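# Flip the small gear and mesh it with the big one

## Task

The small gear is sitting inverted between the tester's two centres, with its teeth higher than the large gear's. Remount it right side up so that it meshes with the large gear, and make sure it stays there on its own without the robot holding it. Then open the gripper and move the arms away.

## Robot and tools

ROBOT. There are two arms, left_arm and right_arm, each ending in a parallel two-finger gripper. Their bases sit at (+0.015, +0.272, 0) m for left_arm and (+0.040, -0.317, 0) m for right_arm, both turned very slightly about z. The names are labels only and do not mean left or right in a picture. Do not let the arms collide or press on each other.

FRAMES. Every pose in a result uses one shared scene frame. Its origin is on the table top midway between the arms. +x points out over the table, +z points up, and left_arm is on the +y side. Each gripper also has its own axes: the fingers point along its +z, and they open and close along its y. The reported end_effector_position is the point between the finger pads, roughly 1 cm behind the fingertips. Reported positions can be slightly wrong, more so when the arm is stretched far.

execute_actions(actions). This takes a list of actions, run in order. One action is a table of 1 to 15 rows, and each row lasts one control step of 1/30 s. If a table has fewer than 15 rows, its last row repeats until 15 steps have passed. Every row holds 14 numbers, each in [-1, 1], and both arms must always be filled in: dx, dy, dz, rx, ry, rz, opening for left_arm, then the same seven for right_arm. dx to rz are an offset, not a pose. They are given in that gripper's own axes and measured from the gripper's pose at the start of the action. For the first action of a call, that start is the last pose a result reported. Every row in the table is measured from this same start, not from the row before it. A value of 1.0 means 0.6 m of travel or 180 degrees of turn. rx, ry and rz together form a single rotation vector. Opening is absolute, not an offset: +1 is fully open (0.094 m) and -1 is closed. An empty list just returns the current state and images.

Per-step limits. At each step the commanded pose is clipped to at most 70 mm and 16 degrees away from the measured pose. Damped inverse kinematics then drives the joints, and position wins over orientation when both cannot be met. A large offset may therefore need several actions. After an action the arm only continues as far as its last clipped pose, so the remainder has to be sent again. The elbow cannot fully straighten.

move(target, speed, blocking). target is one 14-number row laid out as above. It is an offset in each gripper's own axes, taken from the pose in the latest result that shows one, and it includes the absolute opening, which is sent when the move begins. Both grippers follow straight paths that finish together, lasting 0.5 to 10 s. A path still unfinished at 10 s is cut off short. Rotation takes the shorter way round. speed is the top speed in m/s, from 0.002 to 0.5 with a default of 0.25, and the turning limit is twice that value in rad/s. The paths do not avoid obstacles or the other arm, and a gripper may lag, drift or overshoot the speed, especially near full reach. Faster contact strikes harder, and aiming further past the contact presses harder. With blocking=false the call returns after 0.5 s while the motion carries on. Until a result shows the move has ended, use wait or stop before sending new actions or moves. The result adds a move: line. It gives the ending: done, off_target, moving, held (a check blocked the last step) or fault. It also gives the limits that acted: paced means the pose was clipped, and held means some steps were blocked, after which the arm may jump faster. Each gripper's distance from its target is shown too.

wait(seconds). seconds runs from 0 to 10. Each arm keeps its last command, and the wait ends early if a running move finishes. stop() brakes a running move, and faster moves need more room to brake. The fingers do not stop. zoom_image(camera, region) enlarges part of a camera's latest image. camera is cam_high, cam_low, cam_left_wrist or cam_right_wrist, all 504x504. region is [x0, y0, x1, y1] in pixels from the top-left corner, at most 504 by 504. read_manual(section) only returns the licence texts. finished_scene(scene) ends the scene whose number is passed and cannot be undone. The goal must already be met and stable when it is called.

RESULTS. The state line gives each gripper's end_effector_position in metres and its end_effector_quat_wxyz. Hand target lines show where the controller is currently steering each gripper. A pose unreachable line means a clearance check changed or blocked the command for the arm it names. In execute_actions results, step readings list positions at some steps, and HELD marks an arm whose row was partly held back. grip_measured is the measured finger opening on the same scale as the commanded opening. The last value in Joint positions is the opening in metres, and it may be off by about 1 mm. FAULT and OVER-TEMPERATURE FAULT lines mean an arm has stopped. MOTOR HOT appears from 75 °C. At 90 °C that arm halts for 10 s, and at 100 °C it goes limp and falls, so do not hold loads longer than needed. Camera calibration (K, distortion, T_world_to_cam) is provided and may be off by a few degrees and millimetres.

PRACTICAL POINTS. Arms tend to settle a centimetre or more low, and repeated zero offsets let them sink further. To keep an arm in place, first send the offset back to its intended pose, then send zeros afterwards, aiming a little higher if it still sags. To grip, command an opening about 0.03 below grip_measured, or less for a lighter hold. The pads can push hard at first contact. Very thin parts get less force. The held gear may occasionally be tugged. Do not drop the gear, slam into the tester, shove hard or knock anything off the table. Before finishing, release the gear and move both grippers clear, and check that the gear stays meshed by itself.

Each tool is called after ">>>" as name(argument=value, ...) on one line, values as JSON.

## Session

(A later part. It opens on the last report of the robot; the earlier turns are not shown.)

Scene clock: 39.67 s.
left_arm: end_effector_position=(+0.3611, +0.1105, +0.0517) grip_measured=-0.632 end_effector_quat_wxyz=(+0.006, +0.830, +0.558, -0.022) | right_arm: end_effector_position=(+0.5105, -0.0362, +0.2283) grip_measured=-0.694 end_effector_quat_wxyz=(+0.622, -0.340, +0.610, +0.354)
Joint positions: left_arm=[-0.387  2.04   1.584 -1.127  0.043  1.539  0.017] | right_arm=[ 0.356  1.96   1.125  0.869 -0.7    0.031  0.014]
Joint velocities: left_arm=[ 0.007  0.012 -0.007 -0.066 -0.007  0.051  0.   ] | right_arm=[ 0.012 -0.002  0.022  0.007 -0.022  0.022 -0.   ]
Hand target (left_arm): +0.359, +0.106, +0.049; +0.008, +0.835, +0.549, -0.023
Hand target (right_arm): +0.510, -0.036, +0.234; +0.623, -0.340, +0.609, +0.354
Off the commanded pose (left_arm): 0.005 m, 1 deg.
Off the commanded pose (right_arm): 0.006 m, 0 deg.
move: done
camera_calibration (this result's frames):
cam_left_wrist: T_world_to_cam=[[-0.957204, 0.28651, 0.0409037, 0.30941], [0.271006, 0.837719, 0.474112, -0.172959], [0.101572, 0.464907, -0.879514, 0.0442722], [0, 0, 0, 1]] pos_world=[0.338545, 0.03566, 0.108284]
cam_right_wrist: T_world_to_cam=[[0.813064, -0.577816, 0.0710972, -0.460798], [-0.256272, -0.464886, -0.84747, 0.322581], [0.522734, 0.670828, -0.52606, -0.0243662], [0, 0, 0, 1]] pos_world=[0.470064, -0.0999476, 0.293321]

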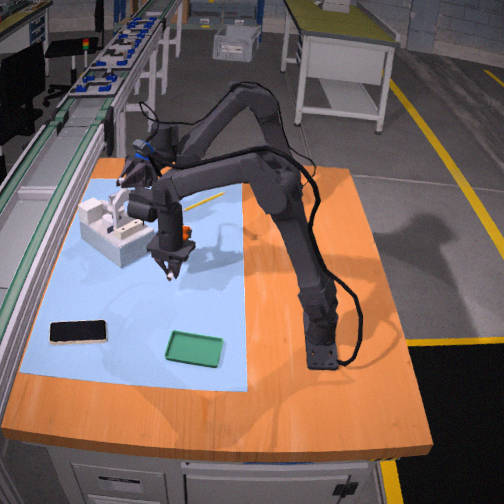

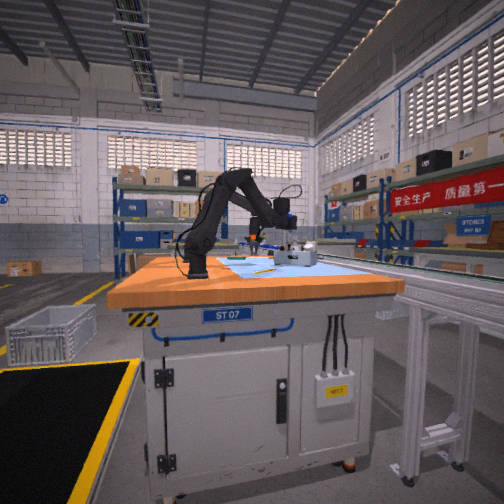

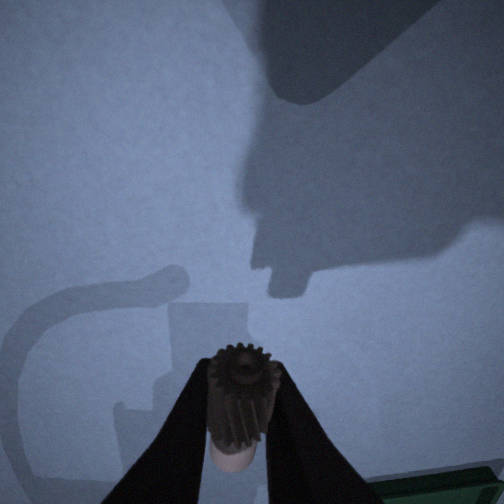

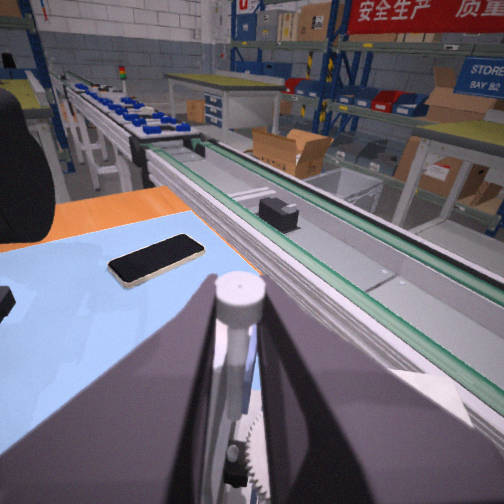

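>>> move(target=[0,0,0.065,0,0,0,-0.67,-0.01,0,0,0,0,0,-0.76], speed=0.03)

Scene clock: 41.37 s.
left_arm: end_effector_position=(+0.3609, +0.1110, +0.0160) grip_measured=-0.632 end_effector_quat_wxyz=(+0.004, +0.829, +0.558, -0.021) | right_arm: end_effector_position=(+0.5105, -0.0362, +0.2283) grip_measured=-0.694 end_effector_quat_wxyz=(+0.622, -0.339, +0.610, +0.355)
Joint positions: left_arm=[-0.387  2.08   1.496 -1.003  0.041  1.537  0.017] | right_arm=[ 0.356  1.96   1.125  0.869 -0.7    0.032  0.014]
Joint velocities: left_arm=[-0.007 -0.007 -0.002  0.081  0.022  0.022  0.   ] | right_arm=[-0.002  0.007 -0.002 -0.051 -0.007 -0.022 -0.   ]
Hand target (left_arm): +0.360, +0.108, +0.013; +0.006, +0.830, +0.558, -0.021
Hand target (right_arm): +0.510, -0.036, +0.234; +0.622, -0.340, +0.610, +0.354
Off the commanded pose (left_arm): 0.004 m, 0 deg.
Off the commanded pose (right_arm): 0.006 m, 0 deg.
move: done
camera_calibration (this result's frames):
cam_left_wrist: T_world_to_cam=[[-0.957441, 0.285304, 0.0436765, 0.31066], [0.270974, 0.836419, 0.476419, -0.156334], [0.0993923, 0.467979, -0.878133, 0.0131021], [0, 0, 0, 1]] pos_world=[0.338499, 0.0359965, 0.0724172]
cam_right_wrist: T_world_to_cam=[[0.81315, -0.577834, 0.069959, -0.460583], [-0.257087, -0.46439, -0.847495, 0.323021], [0.5222, 0.671155, -0.526173, -0.0240558], [0, 0, 0, 1]] pos_world=[0.470129, -0.0999873, 0.293323]

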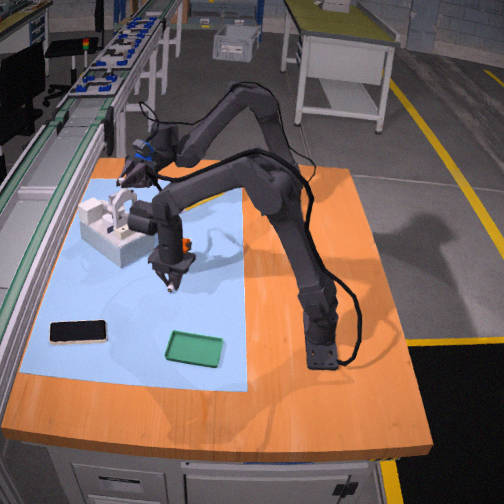

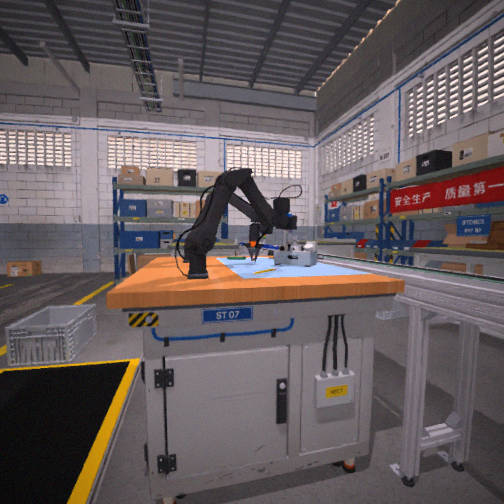

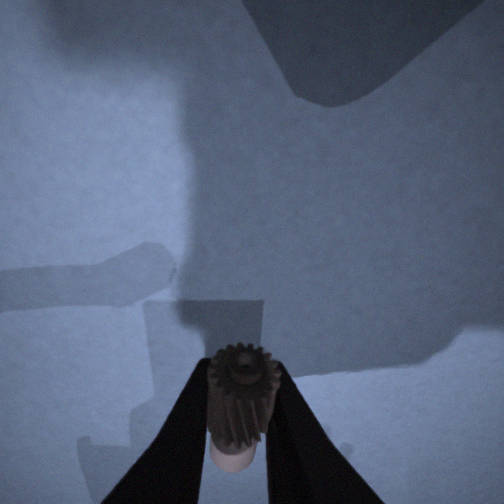

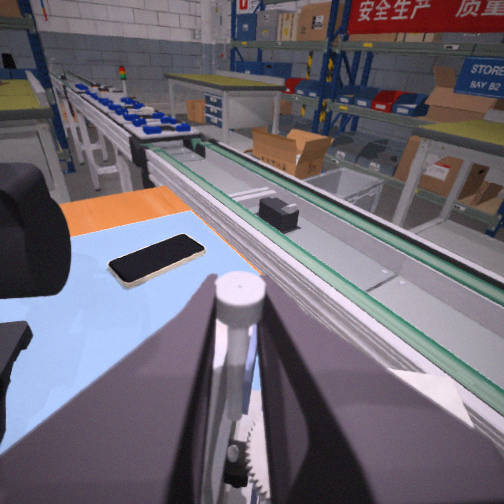

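>>> move(target=[0,0,0.015,0,0,0,-0.67,-0.01,0,0,0,0,0,-0.76], speed=0.015)

>>> zoom_image(camera="cam_low", region=[220,230,300,290])

Scene clock: 42.40 s.
left_arm: end_effector_position=(+0.3647, +0.1097, +0.0160) grip_measured=-0.632 end_effector_quat_wxyz=(+0.010, +0.830, +0.558, -0.016) | right_arm: end_effector_position=(+0.5105, -0.0362, +0.2283) grip_measured=-0.694 end_effector_quat_wxyz=(+0.622, -0.339, +0.610, +0.355)
Joint positions: left_arm=[-0.387  2.08   1.496 -0.987  0.039  1.537  0.017] | right_arm=[ 0.356  1.96   1.125  0.869 -0.7    0.033  0.014]
Joint velocities: left_arm=[-0.017  0.002 -0.022  0.11   0.022  0.007 -0.   ] | right_arm=[ 0.012 -0.007  0.002 -0.037 -0.007  0.037  0.   ]
Hand target (left_arm): +0.360, +0.111, +0.007; +0.004, +0.829, +0.558, -0.021
Hand target (right_arm): +0.510, -0.036, +0.234; +0.622, -0.339, +0.610, +0.355
Off the commanded pose (left_arm): 0.010 m, 1 deg.
Off the commanded pose (right_arm): 0.006 m, 0 deg.
move: done
camera_calibration (this result's frames):
cam_left_wrist: T_world_to_cam=[[-0.958094, 0.285123, 0.0275676, 0.315165], [0.263332, 0.838796, 0.476526, -0.153711], [0.112745, 0.463817, -0.878728, 0.00889692], [0, 0, 0, 1]] pos_world=[0.341432, 0.0349447, 0.072377]
cam_right_wrist: T_world_to_cam=[[0.813207, -0.577846, 0.0692001, -0.460439], [-0.257631, -0.46406, -0.847511, 0.323314], [0.521844, 0.671374, -0.526248, -0.0238489], [0, 0, 0, 1]] pos_world=[0.470173, -0.100014, 0.293324]

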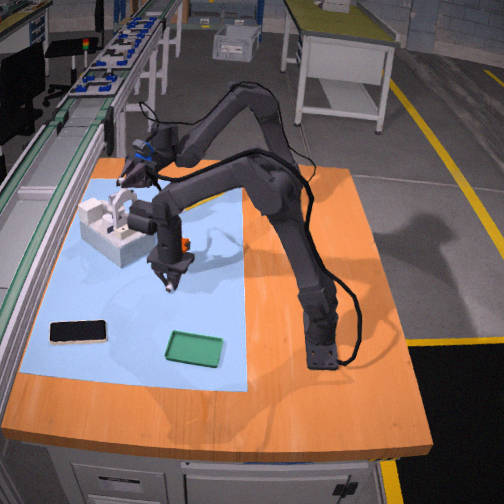

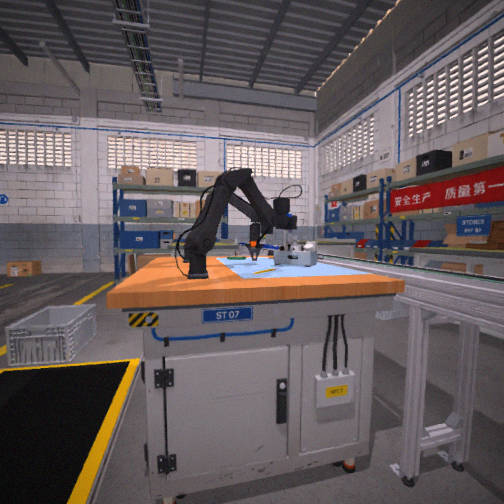

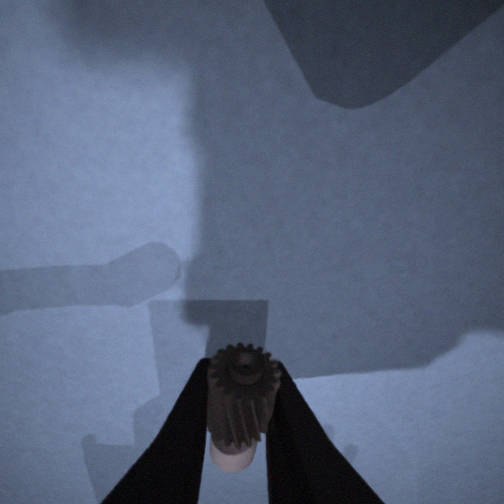

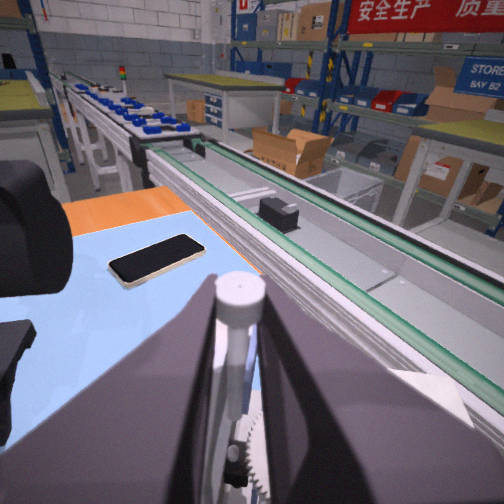

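Region (220, 230, 300, 290) of cam_low's 504x504 image, scaled by 6.300, with more detail than that image has; it fills the top 378 rows of this view, and the rest is white.

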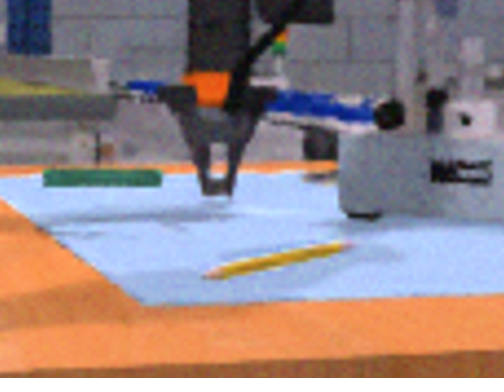

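>>> move(target=[0,0.006,0.03,0,0,0,-0.67,-0.01,0,0,0,0,0,-0.76], speed=0.015)

Scene clock: 43.93 s.
left_arm: end_effector_position=(+0.3658, +0.1096, +0.0129) grip_measured=-0.632 end_effector_quat_wxyz=(+0.010, +0.830, +0.558, -0.016) | right_arm: end_effector_position=(+0.5105, -0.0362, +0.2283) grip_measured=-0.694 end_effector_quat_wxyz=(+0.622, -0.339, +0.610, +0.355)
Joint positions: left_arm=[-0.387  2.088  1.496 -0.979  0.037  1.537  0.017] | right_arm=[ 0.356  1.96   1.125  0.869 -0.7    0.034  0.014]
Joint velocities: left_arm=[ 0.022 -0.012 -0.007 -0.051  0.007 -0.051  0.   ] | right_arm=[-0.007 -0.007  0.017 -0.007  0.051 -0.051 -0.   ]
Hand target (left_arm): +0.367, +0.108, -0.002; +0.010, +0.830, +0.558, -0.016
Hand target (right_arm): +0.510, -0.036, +0.234; +0.622, -0.339, +0.610, +0.355
Off the commanded pose (left_arm): 0.015 m, 0 deg.
Off the commanded pose (right_arm): 0.006 m, 0 deg.
move: off_target (left_arm)
camera_calibration (this result's frames):
cam_left_wrist: T_world_to_cam=[[-0.958106, 0.28507, 0.0276971, 0.316408], [0.263127, 0.837891, 0.47823, -0.152269], [0.113122, 0.465483, -0.877798, 0.00578509], [0, 0, 0, 1]] pos_world=[0.342565, 0.0346935, 0.0691343]
cam_right_wrist: T_world_to_cam=[[0.813263, -0.577857, 0.0684413, -0.460295], [-0.258174, -0.46373, -0.847526, 0.323607], [0.521487, 0.671592, -0.526322, -0.023642], [0, 0, 0, 1]] pos_world=[0.470217, -0.10004, 0.293325]

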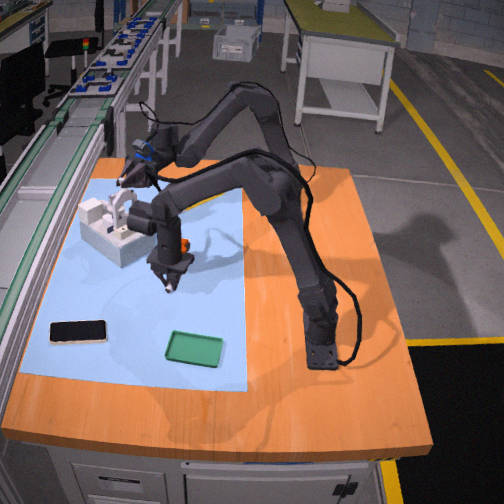

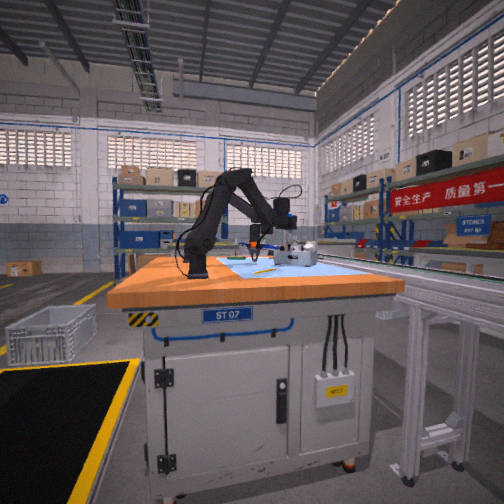

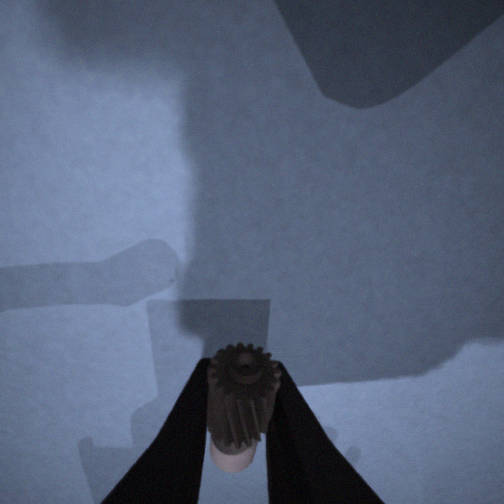

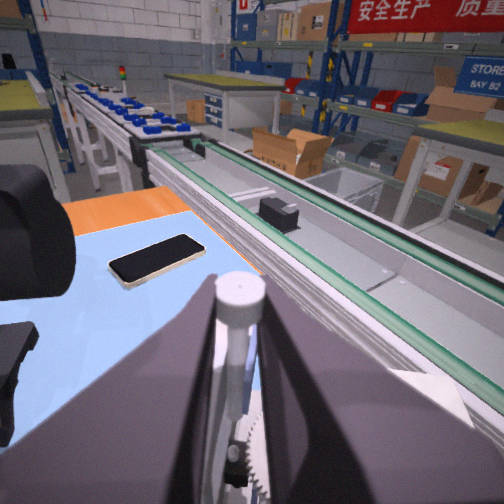

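>>> execute_actions(actions=[[[0,0,0,0,0,0,-0.6,-0.01,0,0,0,0,0,-0.76],[0,0,0,0,0,0,-0.6,-0.01,0,0,0,0,0,-0.76],[0,0,0,0,0,0,-0.58,-0.01,0,0,0,0,0,-0.76],[0,0,0,0,0,0,-0.56,-0.01,0,0,0,0,0,-0.76],[0,0,0,0,0,0,-0.5,-0.01,0,0,0,0,0,-0.76],[0,0,0,0,0,0,-0.4,-0.01,0,0,0,0,0,-0.76],[0,0,0,0,0,0,-0.3,-0.01,0,0,0,0,0,-0.76]]])

>>> move(target=[0,0,-0.06,0,0,0,-0.3,-0.01,0,0,0,0,0,-0.76], speed=0.06)

>>> move(target=[0,0,0,0,0,-0.55,-0.3,-0.01,0,0,0,0,0,-0.76], speed=0.4)

Scene clock: 44.70 s.
left_arm: end_effector_position=(+0.3607, +0.1118, +0.0133) grip_measured=-0.303 end_effector_quat_wxyz=(+0.000, +0.829, +0.558, -0.022) | right_arm: end_effector_position=(+0.5105, -0.0362, +0.2283) grip_measured=-0.694 end_effector_quat_wxyz=(+0.622, -0.339, +0.610, +0.355)
Joint positions: left_arm=[-0.387  2.087  1.496 -1.002  0.037  1.537  0.033] | right_arm=[ 0.356  1.96   1.125  0.869 -0.7    0.034  0.014]
Joint velocities: left_arm=[-0.002  0.002  0.012  0.037  0.066 -0.037 -0.001] | right_arm=[ 0.012 -0.002  0.002 -0.022 -0.007  0.007 -0.001]
Hand target (left_arm): +0.366, +0.110, +0.013; +0.010, +0.830, +0.558, -0.016
Hand target (right_arm): +0.510, -0.036, +0.234; +0.622, -0.339, +0.610, +0.355
Off the commanded pose (left_arm): 0.006 m, 1 deg.
Off the commanded pose (right_arm): 0.006 m, 0 deg.
Step readings (end_effector_position):
0: left_arm (+0.3658, +0.1096, +0.0129) | right_arm (+0.5105, -0.0362, +0.2283)
1: left_arm (+0.3656, +0.1097, +0.0129) | right_arm (+0.5105, -0.0362, +0.2283)
2: left_arm (+0.3655, +0.1097, +0.0129) | right_arm (+0.5105, -0.0362, +0.2283)
4: left_arm (+0.3651, +0.1099, +0.0129) | right_arm (+0.5105, -0.0362, +0.2283)
8: left_arm (+0.3610, +0.1117, +0.0132) | right_arm (+0.5105, -0.0362, +0.2283)
15: end_effector_position above
camera_calibration (this result's frames):
cam_left_wrist: T_world_to_cam=[[-0.95732, 0.284731, 0.0496664, 0.310297], [0.272878, 0.833736, 0.480023, -0.156021], [0.0952686, 0.473089, -0.875849, 0.011201], [0, 0, 0, 1]] pos_world=[0.338561, 0.0364305, 0.0692929]
cam_right_wrist: T_world_to_cam=[[0.813263, -0.577857, 0.0684413, -0.460295], [-0.258174, -0.46373, -0.847526, 0.323607], [0.521487, 0.671592, -0.526322, -0.023642], [0, 0, 0, 1]] pos_world=[0.470217, -0.10004, 0.293325]

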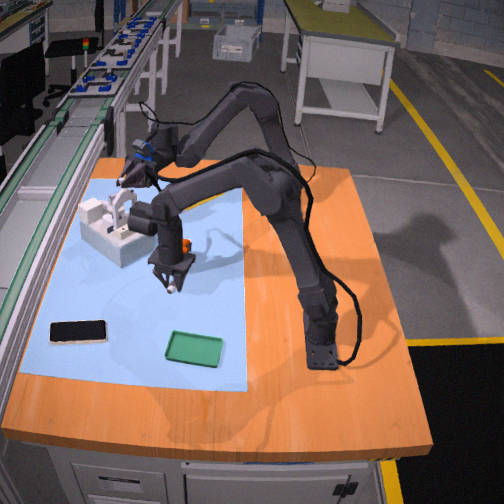

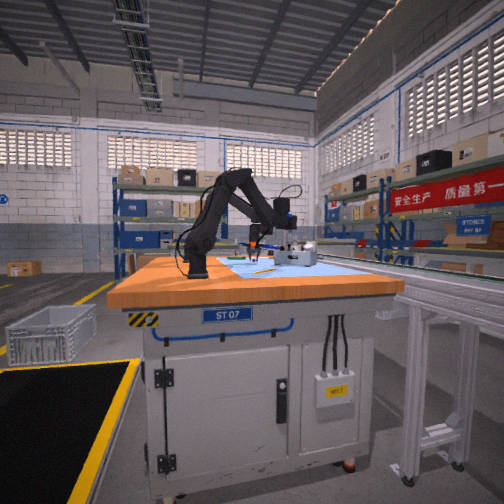

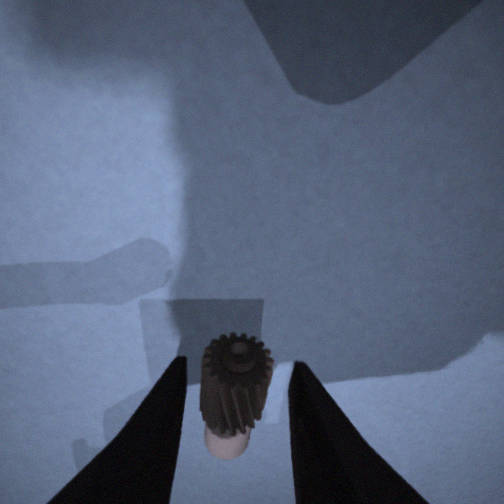

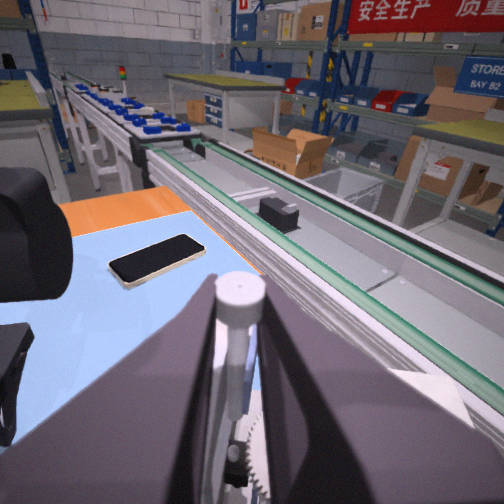

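Scene clock: 45.80 s.
left_arm: end_effector_position=(+0.3577, +0.1135, +0.0356) grip_measured=-0.302 end_effector_quat_wxyz=(-0.009, +0.829, +0.558, -0.027) | right_arm: end_effector_position=(+0.5105, -0.0362, +0.2283) grip_measured=-0.694 end_effector_quat_wxyz=(+0.622, -0.339, +0.610, +0.355)
Joint positions: left_arm=[-0.387  2.069  1.56  -1.107  0.035  1.537  0.033] | right_arm=[ 0.356  1.96   1.125  0.869 -0.7    0.034  0.014]
Joint velocities: left_arm=[-0.012 -0.017 -0.002 -0.066  0.037  0.037  0.001] | right_arm=[ 0.002 -0.012 -0.007 -0.066 -0.051  0.051 -0.001]
Hand target (left_arm): +0.362, +0.113, +0.049; +0.000, +0.829, +0.558, -0.021
Hand target (right_arm): +0.510, -0.036, +0.234; +0.622, -0.339, +0.610, +0.355
Off the commanded pose (left_arm): 0.014 m, 1 deg.
Off the commanded pose (right_arm): 0.006 m, 0 deg.
move: off_target (left_arm)
camera_calibration (this result's frames):
cam_left_wrist: T_world_to_cam=[[-0.956127, 0.28414, 0.0713133, 0.304746], [0.28229, 0.828533, 0.483576, -0.17024], [0.078318, 0.482491, -0.872393, 0.0350993], [0, 0, 0, 1]] pos_world=[0.336683, 0.0375235, 0.0912118]
cam_right_wrist: T_world_to_cam=[[0.813291, -0.577863, 0.0680618, -0.460222], [-0.258446, -0.463565, -0.847534, 0.323754], [0.521309, 0.671701, -0.52636, -0.0235386], [0, 0, 0, 1]] pos_world=[0.470239, -0.100054, 0.293326]

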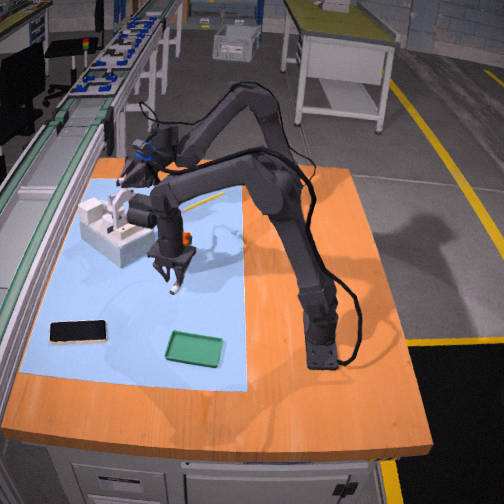

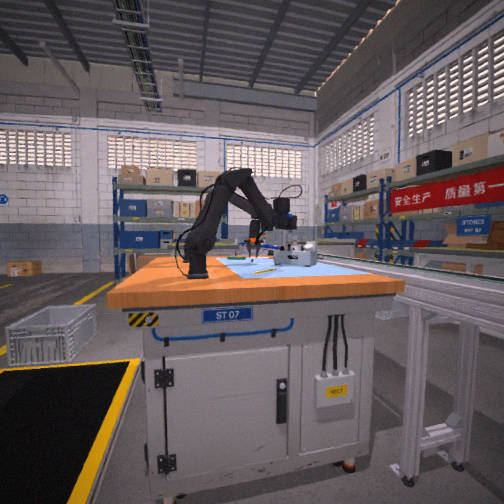

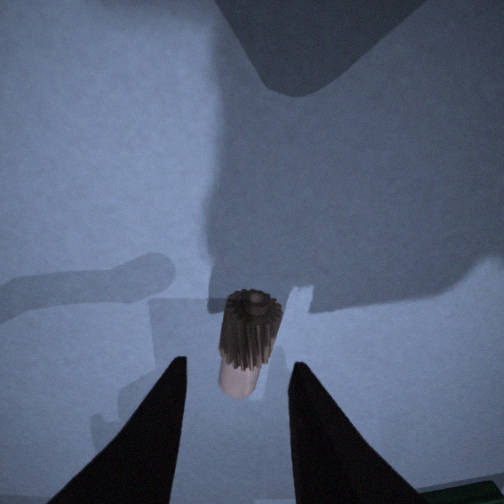

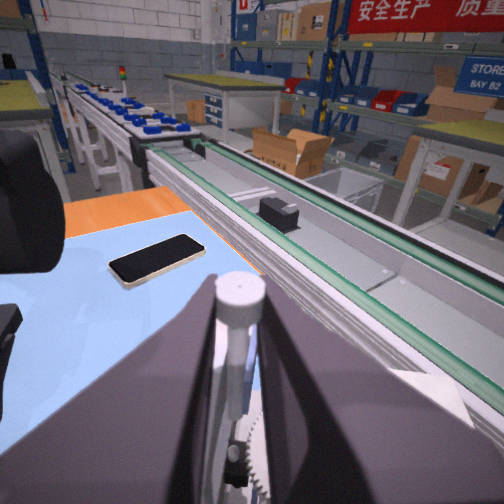

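Scene clock: 48.63 s.
left_arm: end_effector_position=(+0.3578, +0.1136, +0.0356) grip_measured=-0.302 end_effector_quat_wxyz=(-0.026, +0.118, +0.993, -0.010) | right_arm: end_effector_position=(+0.5105, -0.0362, +0.2283) grip_measured=-0.694 end_effector_quat_wxyz=(+0.622, -0.339, +0.610, +0.355)
Joint positions: left_arm=[-0.387  2.069  1.56  -1.107  0.034 -0.183  0.033] | right_arm=[ 0.356  1.96   1.125  0.869 -0.7    0.034  0.014]
Joint velocities: left_arm=[-0.012 -0.012 -0.007 -0.051  0.022 -0.037  0.   ] | right_arm=[-0.017  0.002  0.002 -0.095 -0.037  0.051  0.001]
Hand target (left_arm): +0.358, +0.113, +0.036; -0.026, +0.114, +0.993, -0.010
Hand target (right_arm): +0.510, -0.036, +0.234; +0.622, -0.339, +0.610, +0.355
Off the commanded pose (left_arm): 0.000 m, 0 deg.
Off the commanded pose (right_arm): 0.006 m, 0 deg.
move: done
camera_calibration (this result's frames):
cam_left_wrist: T_world_to_cam=[[-0.135568, -0.989809, 0.0435951, 0.156896], [-0.821346, 0.136884, 0.553763, 0.300563], [-0.554087, 0.0392656, -0.831532, 0.310181], [0, 0, 0, 1]] pos_world=[0.440004, 0.101975, 0.0846451]
cam_right_wrist: T_world_to_cam=[[0.813291, -0.577863, 0.0680618, -0.460222], [-0.258446, -0.463565, -0.847534, 0.323754], [0.521309, 0.671701, -0.52636, -0.0235386], [0, 0, 0, 1]] pos_world=[0.470239, -0.100054, 0.293326]

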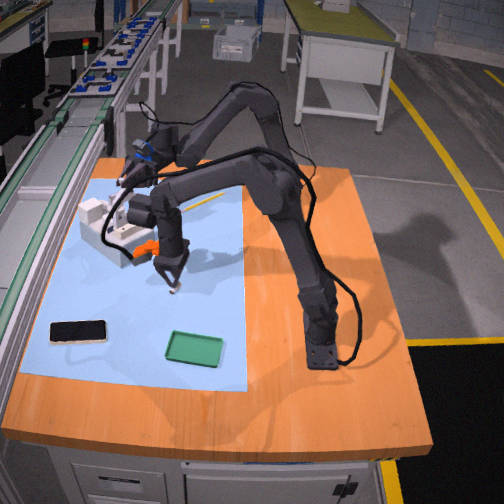

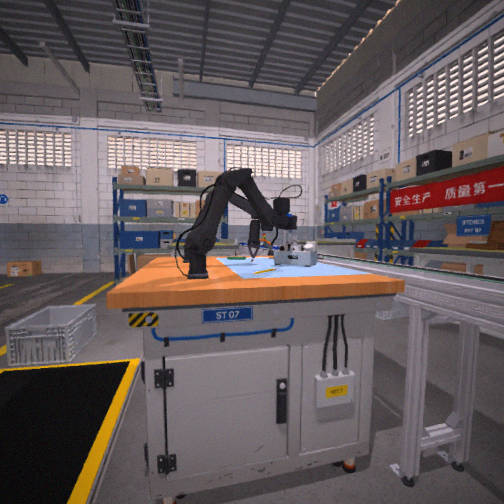

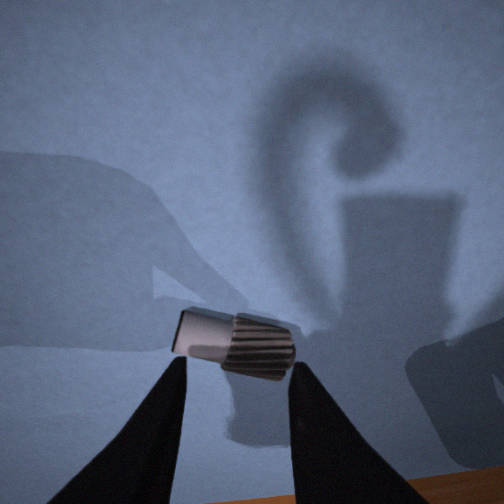

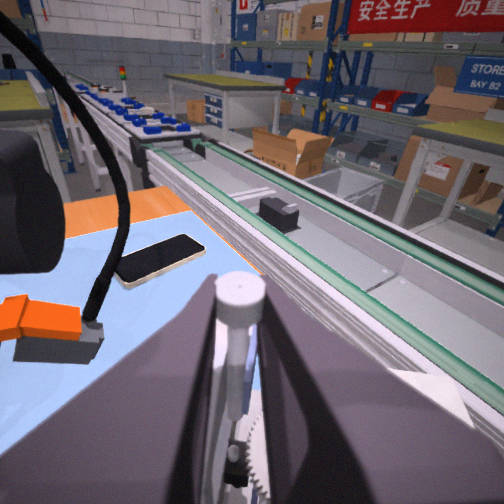

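>>> move(target=[0,0,0,0,0,-0.41,-0.3,-0.01,0,0,0,0,0,-0.76], speed=0.4)

Scene clock: 51.17 s.
left_arm: end_effector_position=(+0.3576, +0.1132, +0.0356) grip_measured=-0.302 end_effector_quat_wxyz=(-0.028, -0.498, +0.866, +0.007) | right_arm: end_effector_position=(+0.5105, -0.0362, +0.2283) grip_measured=-0.694 end_effector_quat_wxyz=(+0.622, -0.339, +0.610, +0.355)
Joint positions: left_arm=[-0.387  2.069  1.56  -1.107  0.037 -1.463  0.033] | right_arm=[ 0.356  1.96   1.125  0.869 -0.7    0.034  0.014]
Joint velocities: left_arm=[-0.007  0.007 -0.002  0.007  0.022 -0.022  0.   ] | right_arm=[ 0.012  0.002 -0.002  0.007 -0.037 -0.051 -0.   ]
Hand target (left_arm): +0.358, +0.114, +0.036; -0.027, -0.502, +0.864, +0.008
Hand target (right_arm): +0.510, -0.036, +0.234; +0.622, -0.338, +0.610, +0.355
Off the commanded pose (left_arm): 0.000 m, 0 deg.
Off the commanded pose (right_arm): 0.006 m, 0 deg.
move: done
camera_calibration (this result's frames):
cam_left_wrist: T_world_to_cam=[[0.909298, -0.415609, -0.0211288, -0.279854], [-0.339007, -0.769237, 0.541617, 0.231012], [-0.241354, -0.485328, -0.84036, 0.257993], [0, 0, 0, 1]] pos_world=[0.395053, 0.186604, 0.0857743]
cam_right_wrist: T_world_to_cam=[[0.813319, -0.577868, 0.0676823, -0.46015], [-0.258718, -0.4634, -0.847541, 0.3239], [0.521131, 0.67181, -0.526397, -0.0234352], [0, 0, 0, 1]] pos_world=[0.47026, -0.100067, 0.293326]

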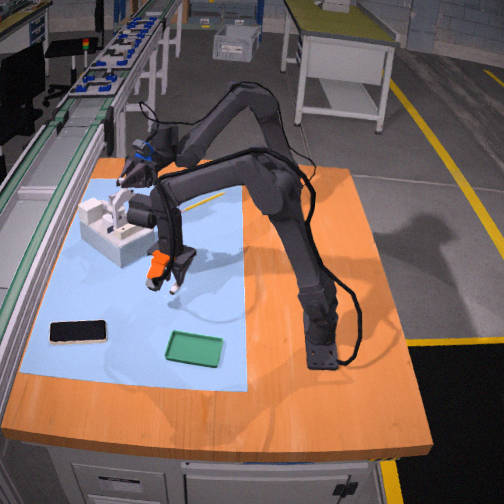

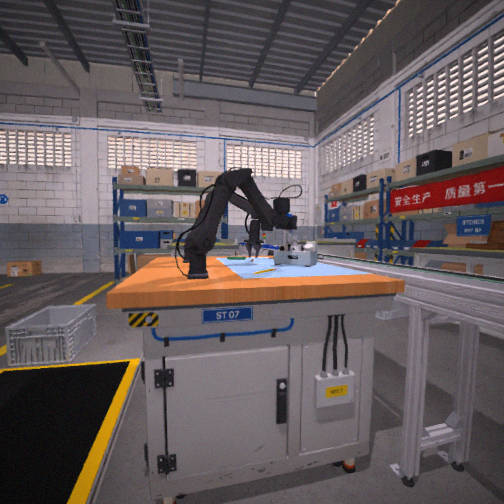

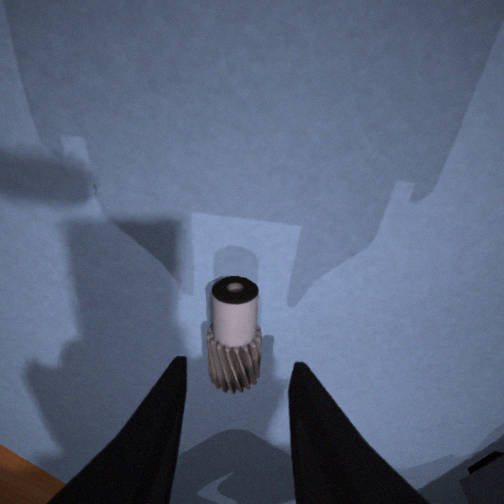

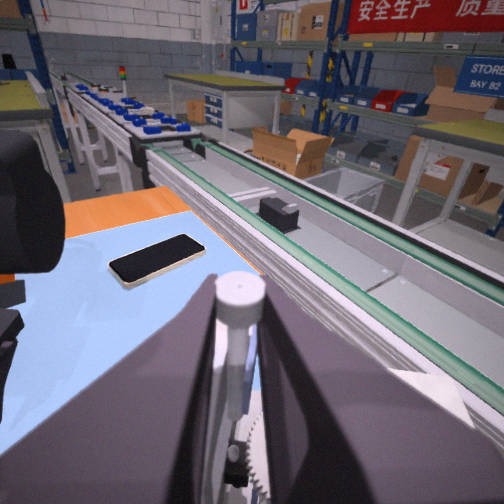

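>>> move(target=[-0.014,0.003,0.04,0,0.01,0,-0.3,-0.01,0,0,0,0,0,-0.76], speed=0.03)

Scene clock: 52.63 s.
left_arm: end_effector_position=(+0.3576, +0.1171, +0.0157) grip_measured=-0.302 end_effector_quat_wxyz=(-0.041, -0.496, +0.867, -0.000) | right_arm: end_effector_position=(+0.5105, -0.0362, +0.2283) grip_measured=-0.694 end_effector_quat_wxyz=(+0.622, -0.339, +0.610, +0.355)
Joint positions: left_arm=[-0.364  2.091  1.51  -1.039  0.065 -1.435  0.033] | right_arm=[ 0.356  1.96   1.125  0.869 -0.7    0.034  0.014]
Joint velocities: left_arm=[-0.017 -0.007  0.002 -0.022  0.037 -0.022 -0.001] | right_arm=[ 0.012 -0.012 -0.007  0.022 -0.007 -0.007  0.   ]
Hand target (left_arm): +0.359, +0.121, +0.011; -0.042, -0.498, +0.866, -0.001
Hand target (right_arm): +0.510, -0.036, +0.234; +0.622, -0.338, +0.610, +0.355
Off the commanded pose (left_arm): 0.006 m, 0 deg.
Off the commanded pose (right_arm): 0.006 m, 0 deg.
move: done
camera_calibration (this result's frames):
cam_left_wrist: T_world_to_cam=[[0.907144, -0.420136, -0.0239995, -0.277352], [-0.334118, -0.753743, 0.565894, 0.240825], [-0.255842, -0.505329, -0.824128, 0.250388], [0, 0, 0, 1]] pos_world=[0.396122, 0.191523, 0.0634145]
cam_right_wrist: T_world_to_cam=[[0.813319, -0.577868, 0.0676823, -0.46015], [-0.258718, -0.4634, -0.847541, 0.3239], [0.521131, 0.67181, -0.526397, -0.0234352], [0, 0, 0, 1]] pos_world=[0.47026, -0.100067, 0.293326]

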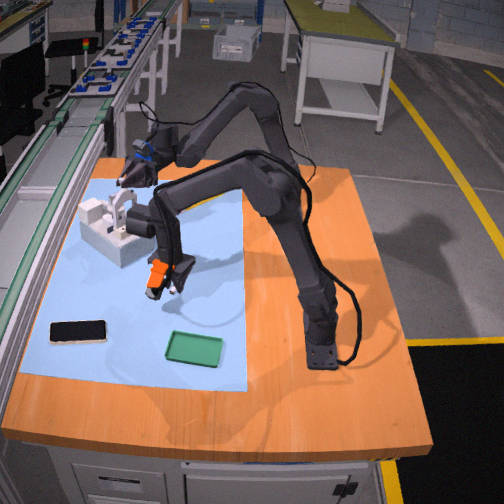

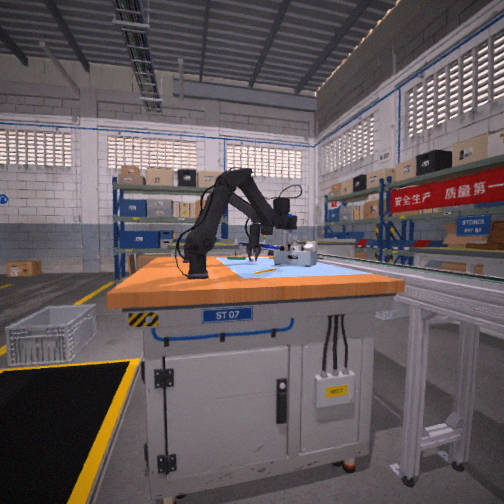

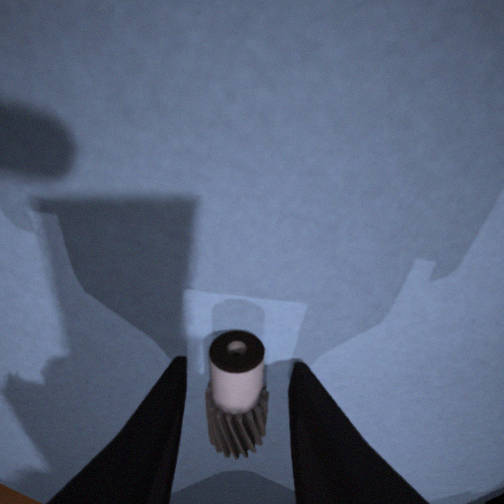

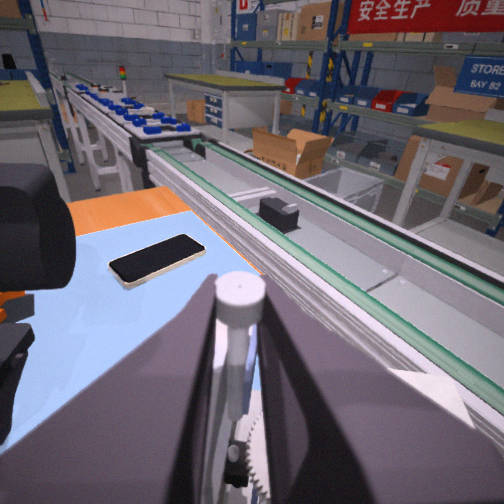

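>>> move(target=[-0.011,0.0,0.02,0,0,0,-0.3,-0.01,0,0,0,0,0,-0.76], speed=0.015)

Scene clock: 53.93 s.
left_arm: end_effector_position=(+0.3611, +0.1156, +0.0136) grip_measured=-0.302 end_effector_quat_wxyz=(-0.037, -0.493, +0.869, -0.008) | right_arm: end_effector_position=(+0.5105, -0.0362, +0.2283) grip_measured=-0.694 end_effector_quat_wxyz=(+0.622, -0.339, +0.610, +0.355)
Joint positions: left_arm=[-0.363  2.093  1.504 -1.016  0.069 -1.425  0.033] | right_arm=[ 0.356  1.96   1.125  0.869 -0.7    0.034  0.014]
Joint velocities: left_arm=[-0.012 -0.027  0.007 -0.051 -0.007 -0.081 -0.002] | right_arm=[-0.017  0.012 -0.007  0.095  0.007  0.066 -0.001]
Hand target (left_arm): +0.360, +0.122, +0.003; -0.041, -0.496, +0.867, +0.000
Hand target (right_arm): +0.510, -0.036, +0.234; +0.622, -0.338, +0.610, +0.355
Off the commanded pose (left_arm): 0.012 m, 1 deg.
Off the commanded pose (right_arm): 0.006 m, 0 deg.
move: off_target (left_arm)
camera_calibration (this result's frames):
cam_left_wrist: T_world_to_cam=[[0.904209, -0.427029, -0.00717028, -0.279587], [-0.347401, -0.74516, 0.569253, 0.245811], [-0.248431, -0.512233, -0.822131, 0.246903], [0, 0, 0, 1]] pos_world=[0.399539, 0.190249, 0.0610533]
cam_right_wrist: T_world_to_cam=[[0.813319, -0.577868, 0.0676823, -0.46015], [-0.258718, -0.4634, -0.847541, 0.3239], [0.521131, 0.67181, -0.526397, -0.0234352], [0, 0, 0, 1]] pos_world=[0.47026, -0.100067, 0.293326]

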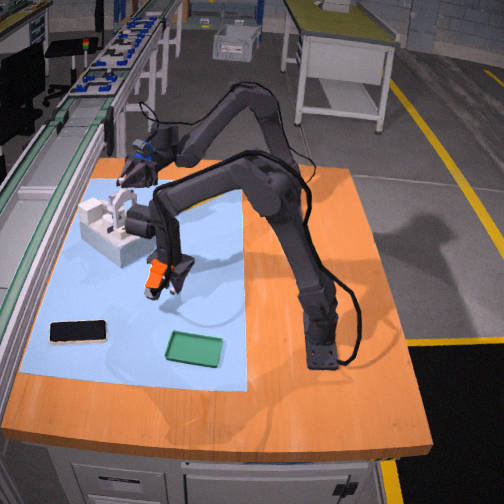

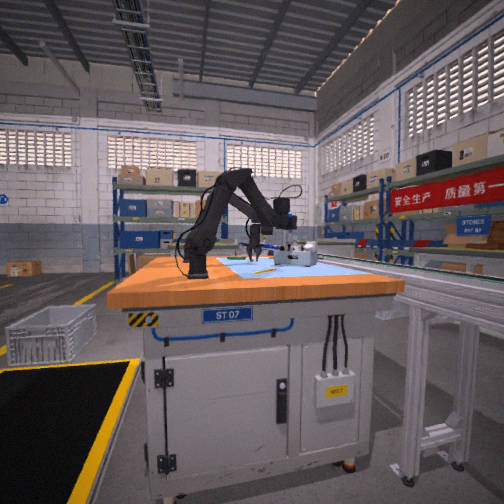

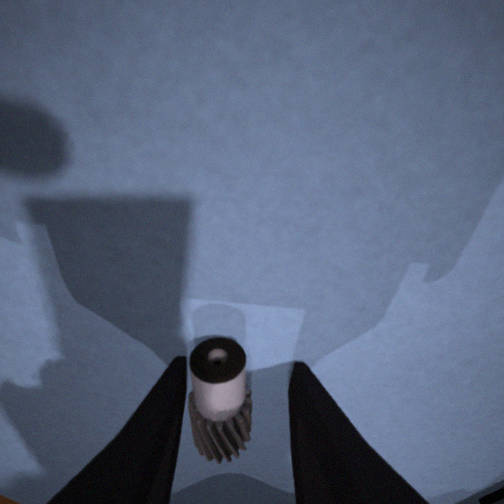

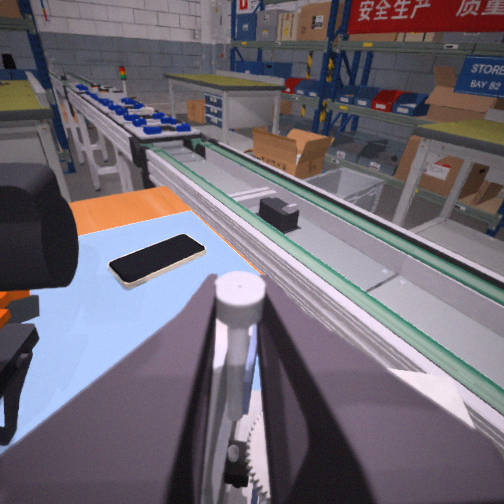

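>>> execute_actions(actions=[[[0,0.003,0,0,0,0,-0.3,-0.01,0,0,0,0,0,-0.76]],[[0,0,0,0,0,0,-0.4,-0.01,0,0,0,0,0,-0.76],[0,0,0,0,0,0,-0.45,-0.01,0,0,0,0,0,-0.76],[0,0,0,0,0,0,-0.5,-0.01,0,0,0,0,0,-0.76],[0,0,0,0,0,0,-0.54,-0.01,0,0,0,0,0,-0.76],[0,0,0,0,0,0,-0.58,-0.01,0,0,0,0,0,-0.76],[0,0,0,0,0,0,-0.6,-0.01,0,0,0,0,0,-0.76],[0,0,0,0,0,0,-0.62,-0.01,0,0,0,0,0,-0.76],[0,0,0,0,0,0,-0.64,-0.01,0,0,0,0,0,-0.76],[0,0,0,0,0,0,-0.66,-0.01,0,0,0,0,0,-0.76],[0,0,0,0,0,0,-0.68,-0.01,0,0,0,0,0,-0.76]]])

Scene clock: 55.17 s.
left_arm: end_effector_position=(+0.3639, +0.1138, +0.0135) grip_measured=-0.635 end_effector_quat_wxyz=(-0.035, -0.492, +0.870, -0.014) | right_arm: end_effector_position=(+0.5105, -0.0362, +0.2283) grip_measured=-0.694 end_effector_quat_wxyz=(+0.622, -0.339, +0.610, +0.355)
Joint positions: left_arm=[-0.363  2.093  1.504 -1.003  0.072 -1.425  0.017] | right_arm=[ 0.356  1.96   1.125  0.869 -0.7    0.034  0.014]
Joint velocities: left_arm=[-0.007 -0.002 -0.007  0.007 -0.022  0.051  0.   ] | right_arm=[-0.017 -0.012  0.007  0.051 -0.066  0.007 -0.   ]
Hand target (left_arm): +0.361, +0.115, +0.014; -0.037, -0.492, +0.869, -0.008
Hand target (right_arm): +0.510, -0.036, +0.234; +0.622, -0.338, +0.610, +0.355
Off the commanded pose (left_arm): 0.003 m, 1 deg.
Off the commanded pose (right_arm): 0.006 m, 0 deg.
Step readings (end_effector_position; steps 1 to 15: 1st action; 16 to 30: 2nd action):
0: left_arm (+0.3611, +0.1156, +0.0136) | right_arm (+0.5105, -0.0362, +0.2283)
1: left_arm (+0.3611, +0.1155, +0.0136) | right_arm (+0.5105, -0.0362, +0.2283)
2: left_arm (+0.3611, +0.1155, +0.0136) | right_arm (+0.5105, -0.0362, +0.2283)
4: left_arm (+0.3611, +0.1155, +0.0136) | right_arm (+0.5105, -0.0362, +0.2283)
8: left_arm (+0.3611, +0.1155, +0.0136) | right_arm (+0.5105, -0.0362, +0.2283)
15: left_arm (+0.3611, +0.1155, +0.0136) | right_arm (+0.5105, -0.0362, +0.2283)
16: left_arm (+0.3613, +0.1153, +0.0136) | right_arm (+0.5105, -0.0362, +0.2283)
17: left_arm (+0.3622, +0.1148, +0.0135) | right_arm (+0.5105, -0.0362, +0.2283)
19: left_arm (+0.3633, +0.1142, +0.0135) | right_arm (+0.5105, -0.0362, +0.2283)
23: left_arm (+0.3639, +0.1138, +0.0135) | right_arm (+0.5105, -0.0362, +0.2283)
30: end_effector_position above
camera_calibration (this result's frames):
cam_left_wrist: T_world_to_cam=[[0.904088, -0.427304, 0.00595312, -0.28293], [-0.35379, -0.740588, 0.571281, 0.247279], [-0.239702, -0.518594, -0.820733, 0.244185], [0, 0, 0, 1]] pos_world=[0.40181, 0.188868, 0.0608291]
cam_right_wrist: T_world_to_cam=[[0.813319, -0.577868, 0.0676823, -0.46015], [-0.258718, -0.4634, -0.847541, 0.3239], [0.521131, 0.67181, -0.526397, -0.0234352], [0, 0, 0, 1]] pos_world=[0.47026, -0.100067, 0.293326]

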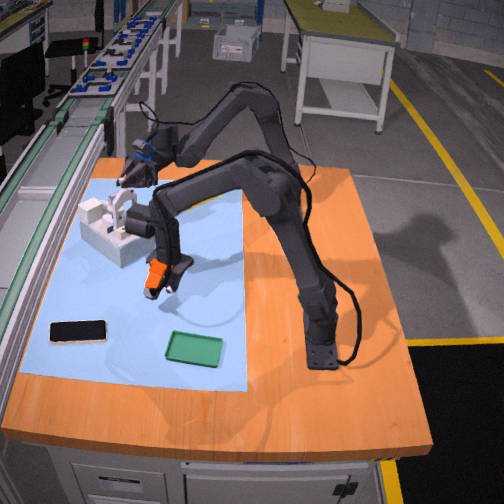

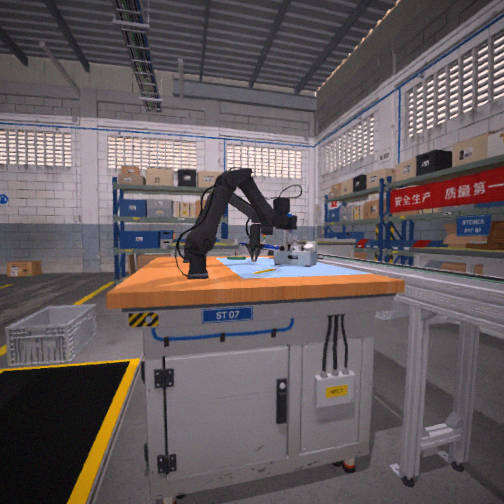

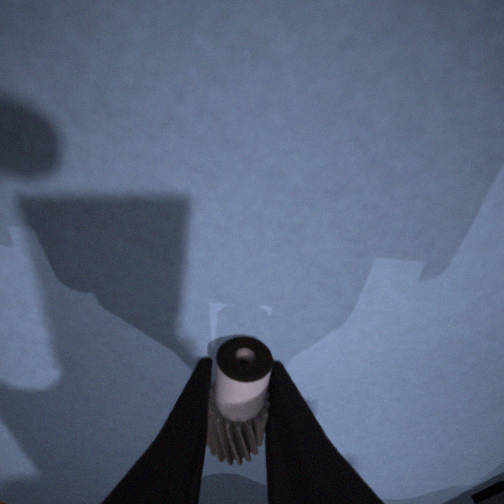

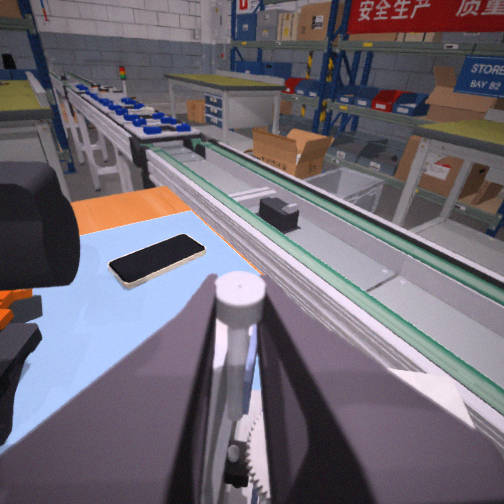

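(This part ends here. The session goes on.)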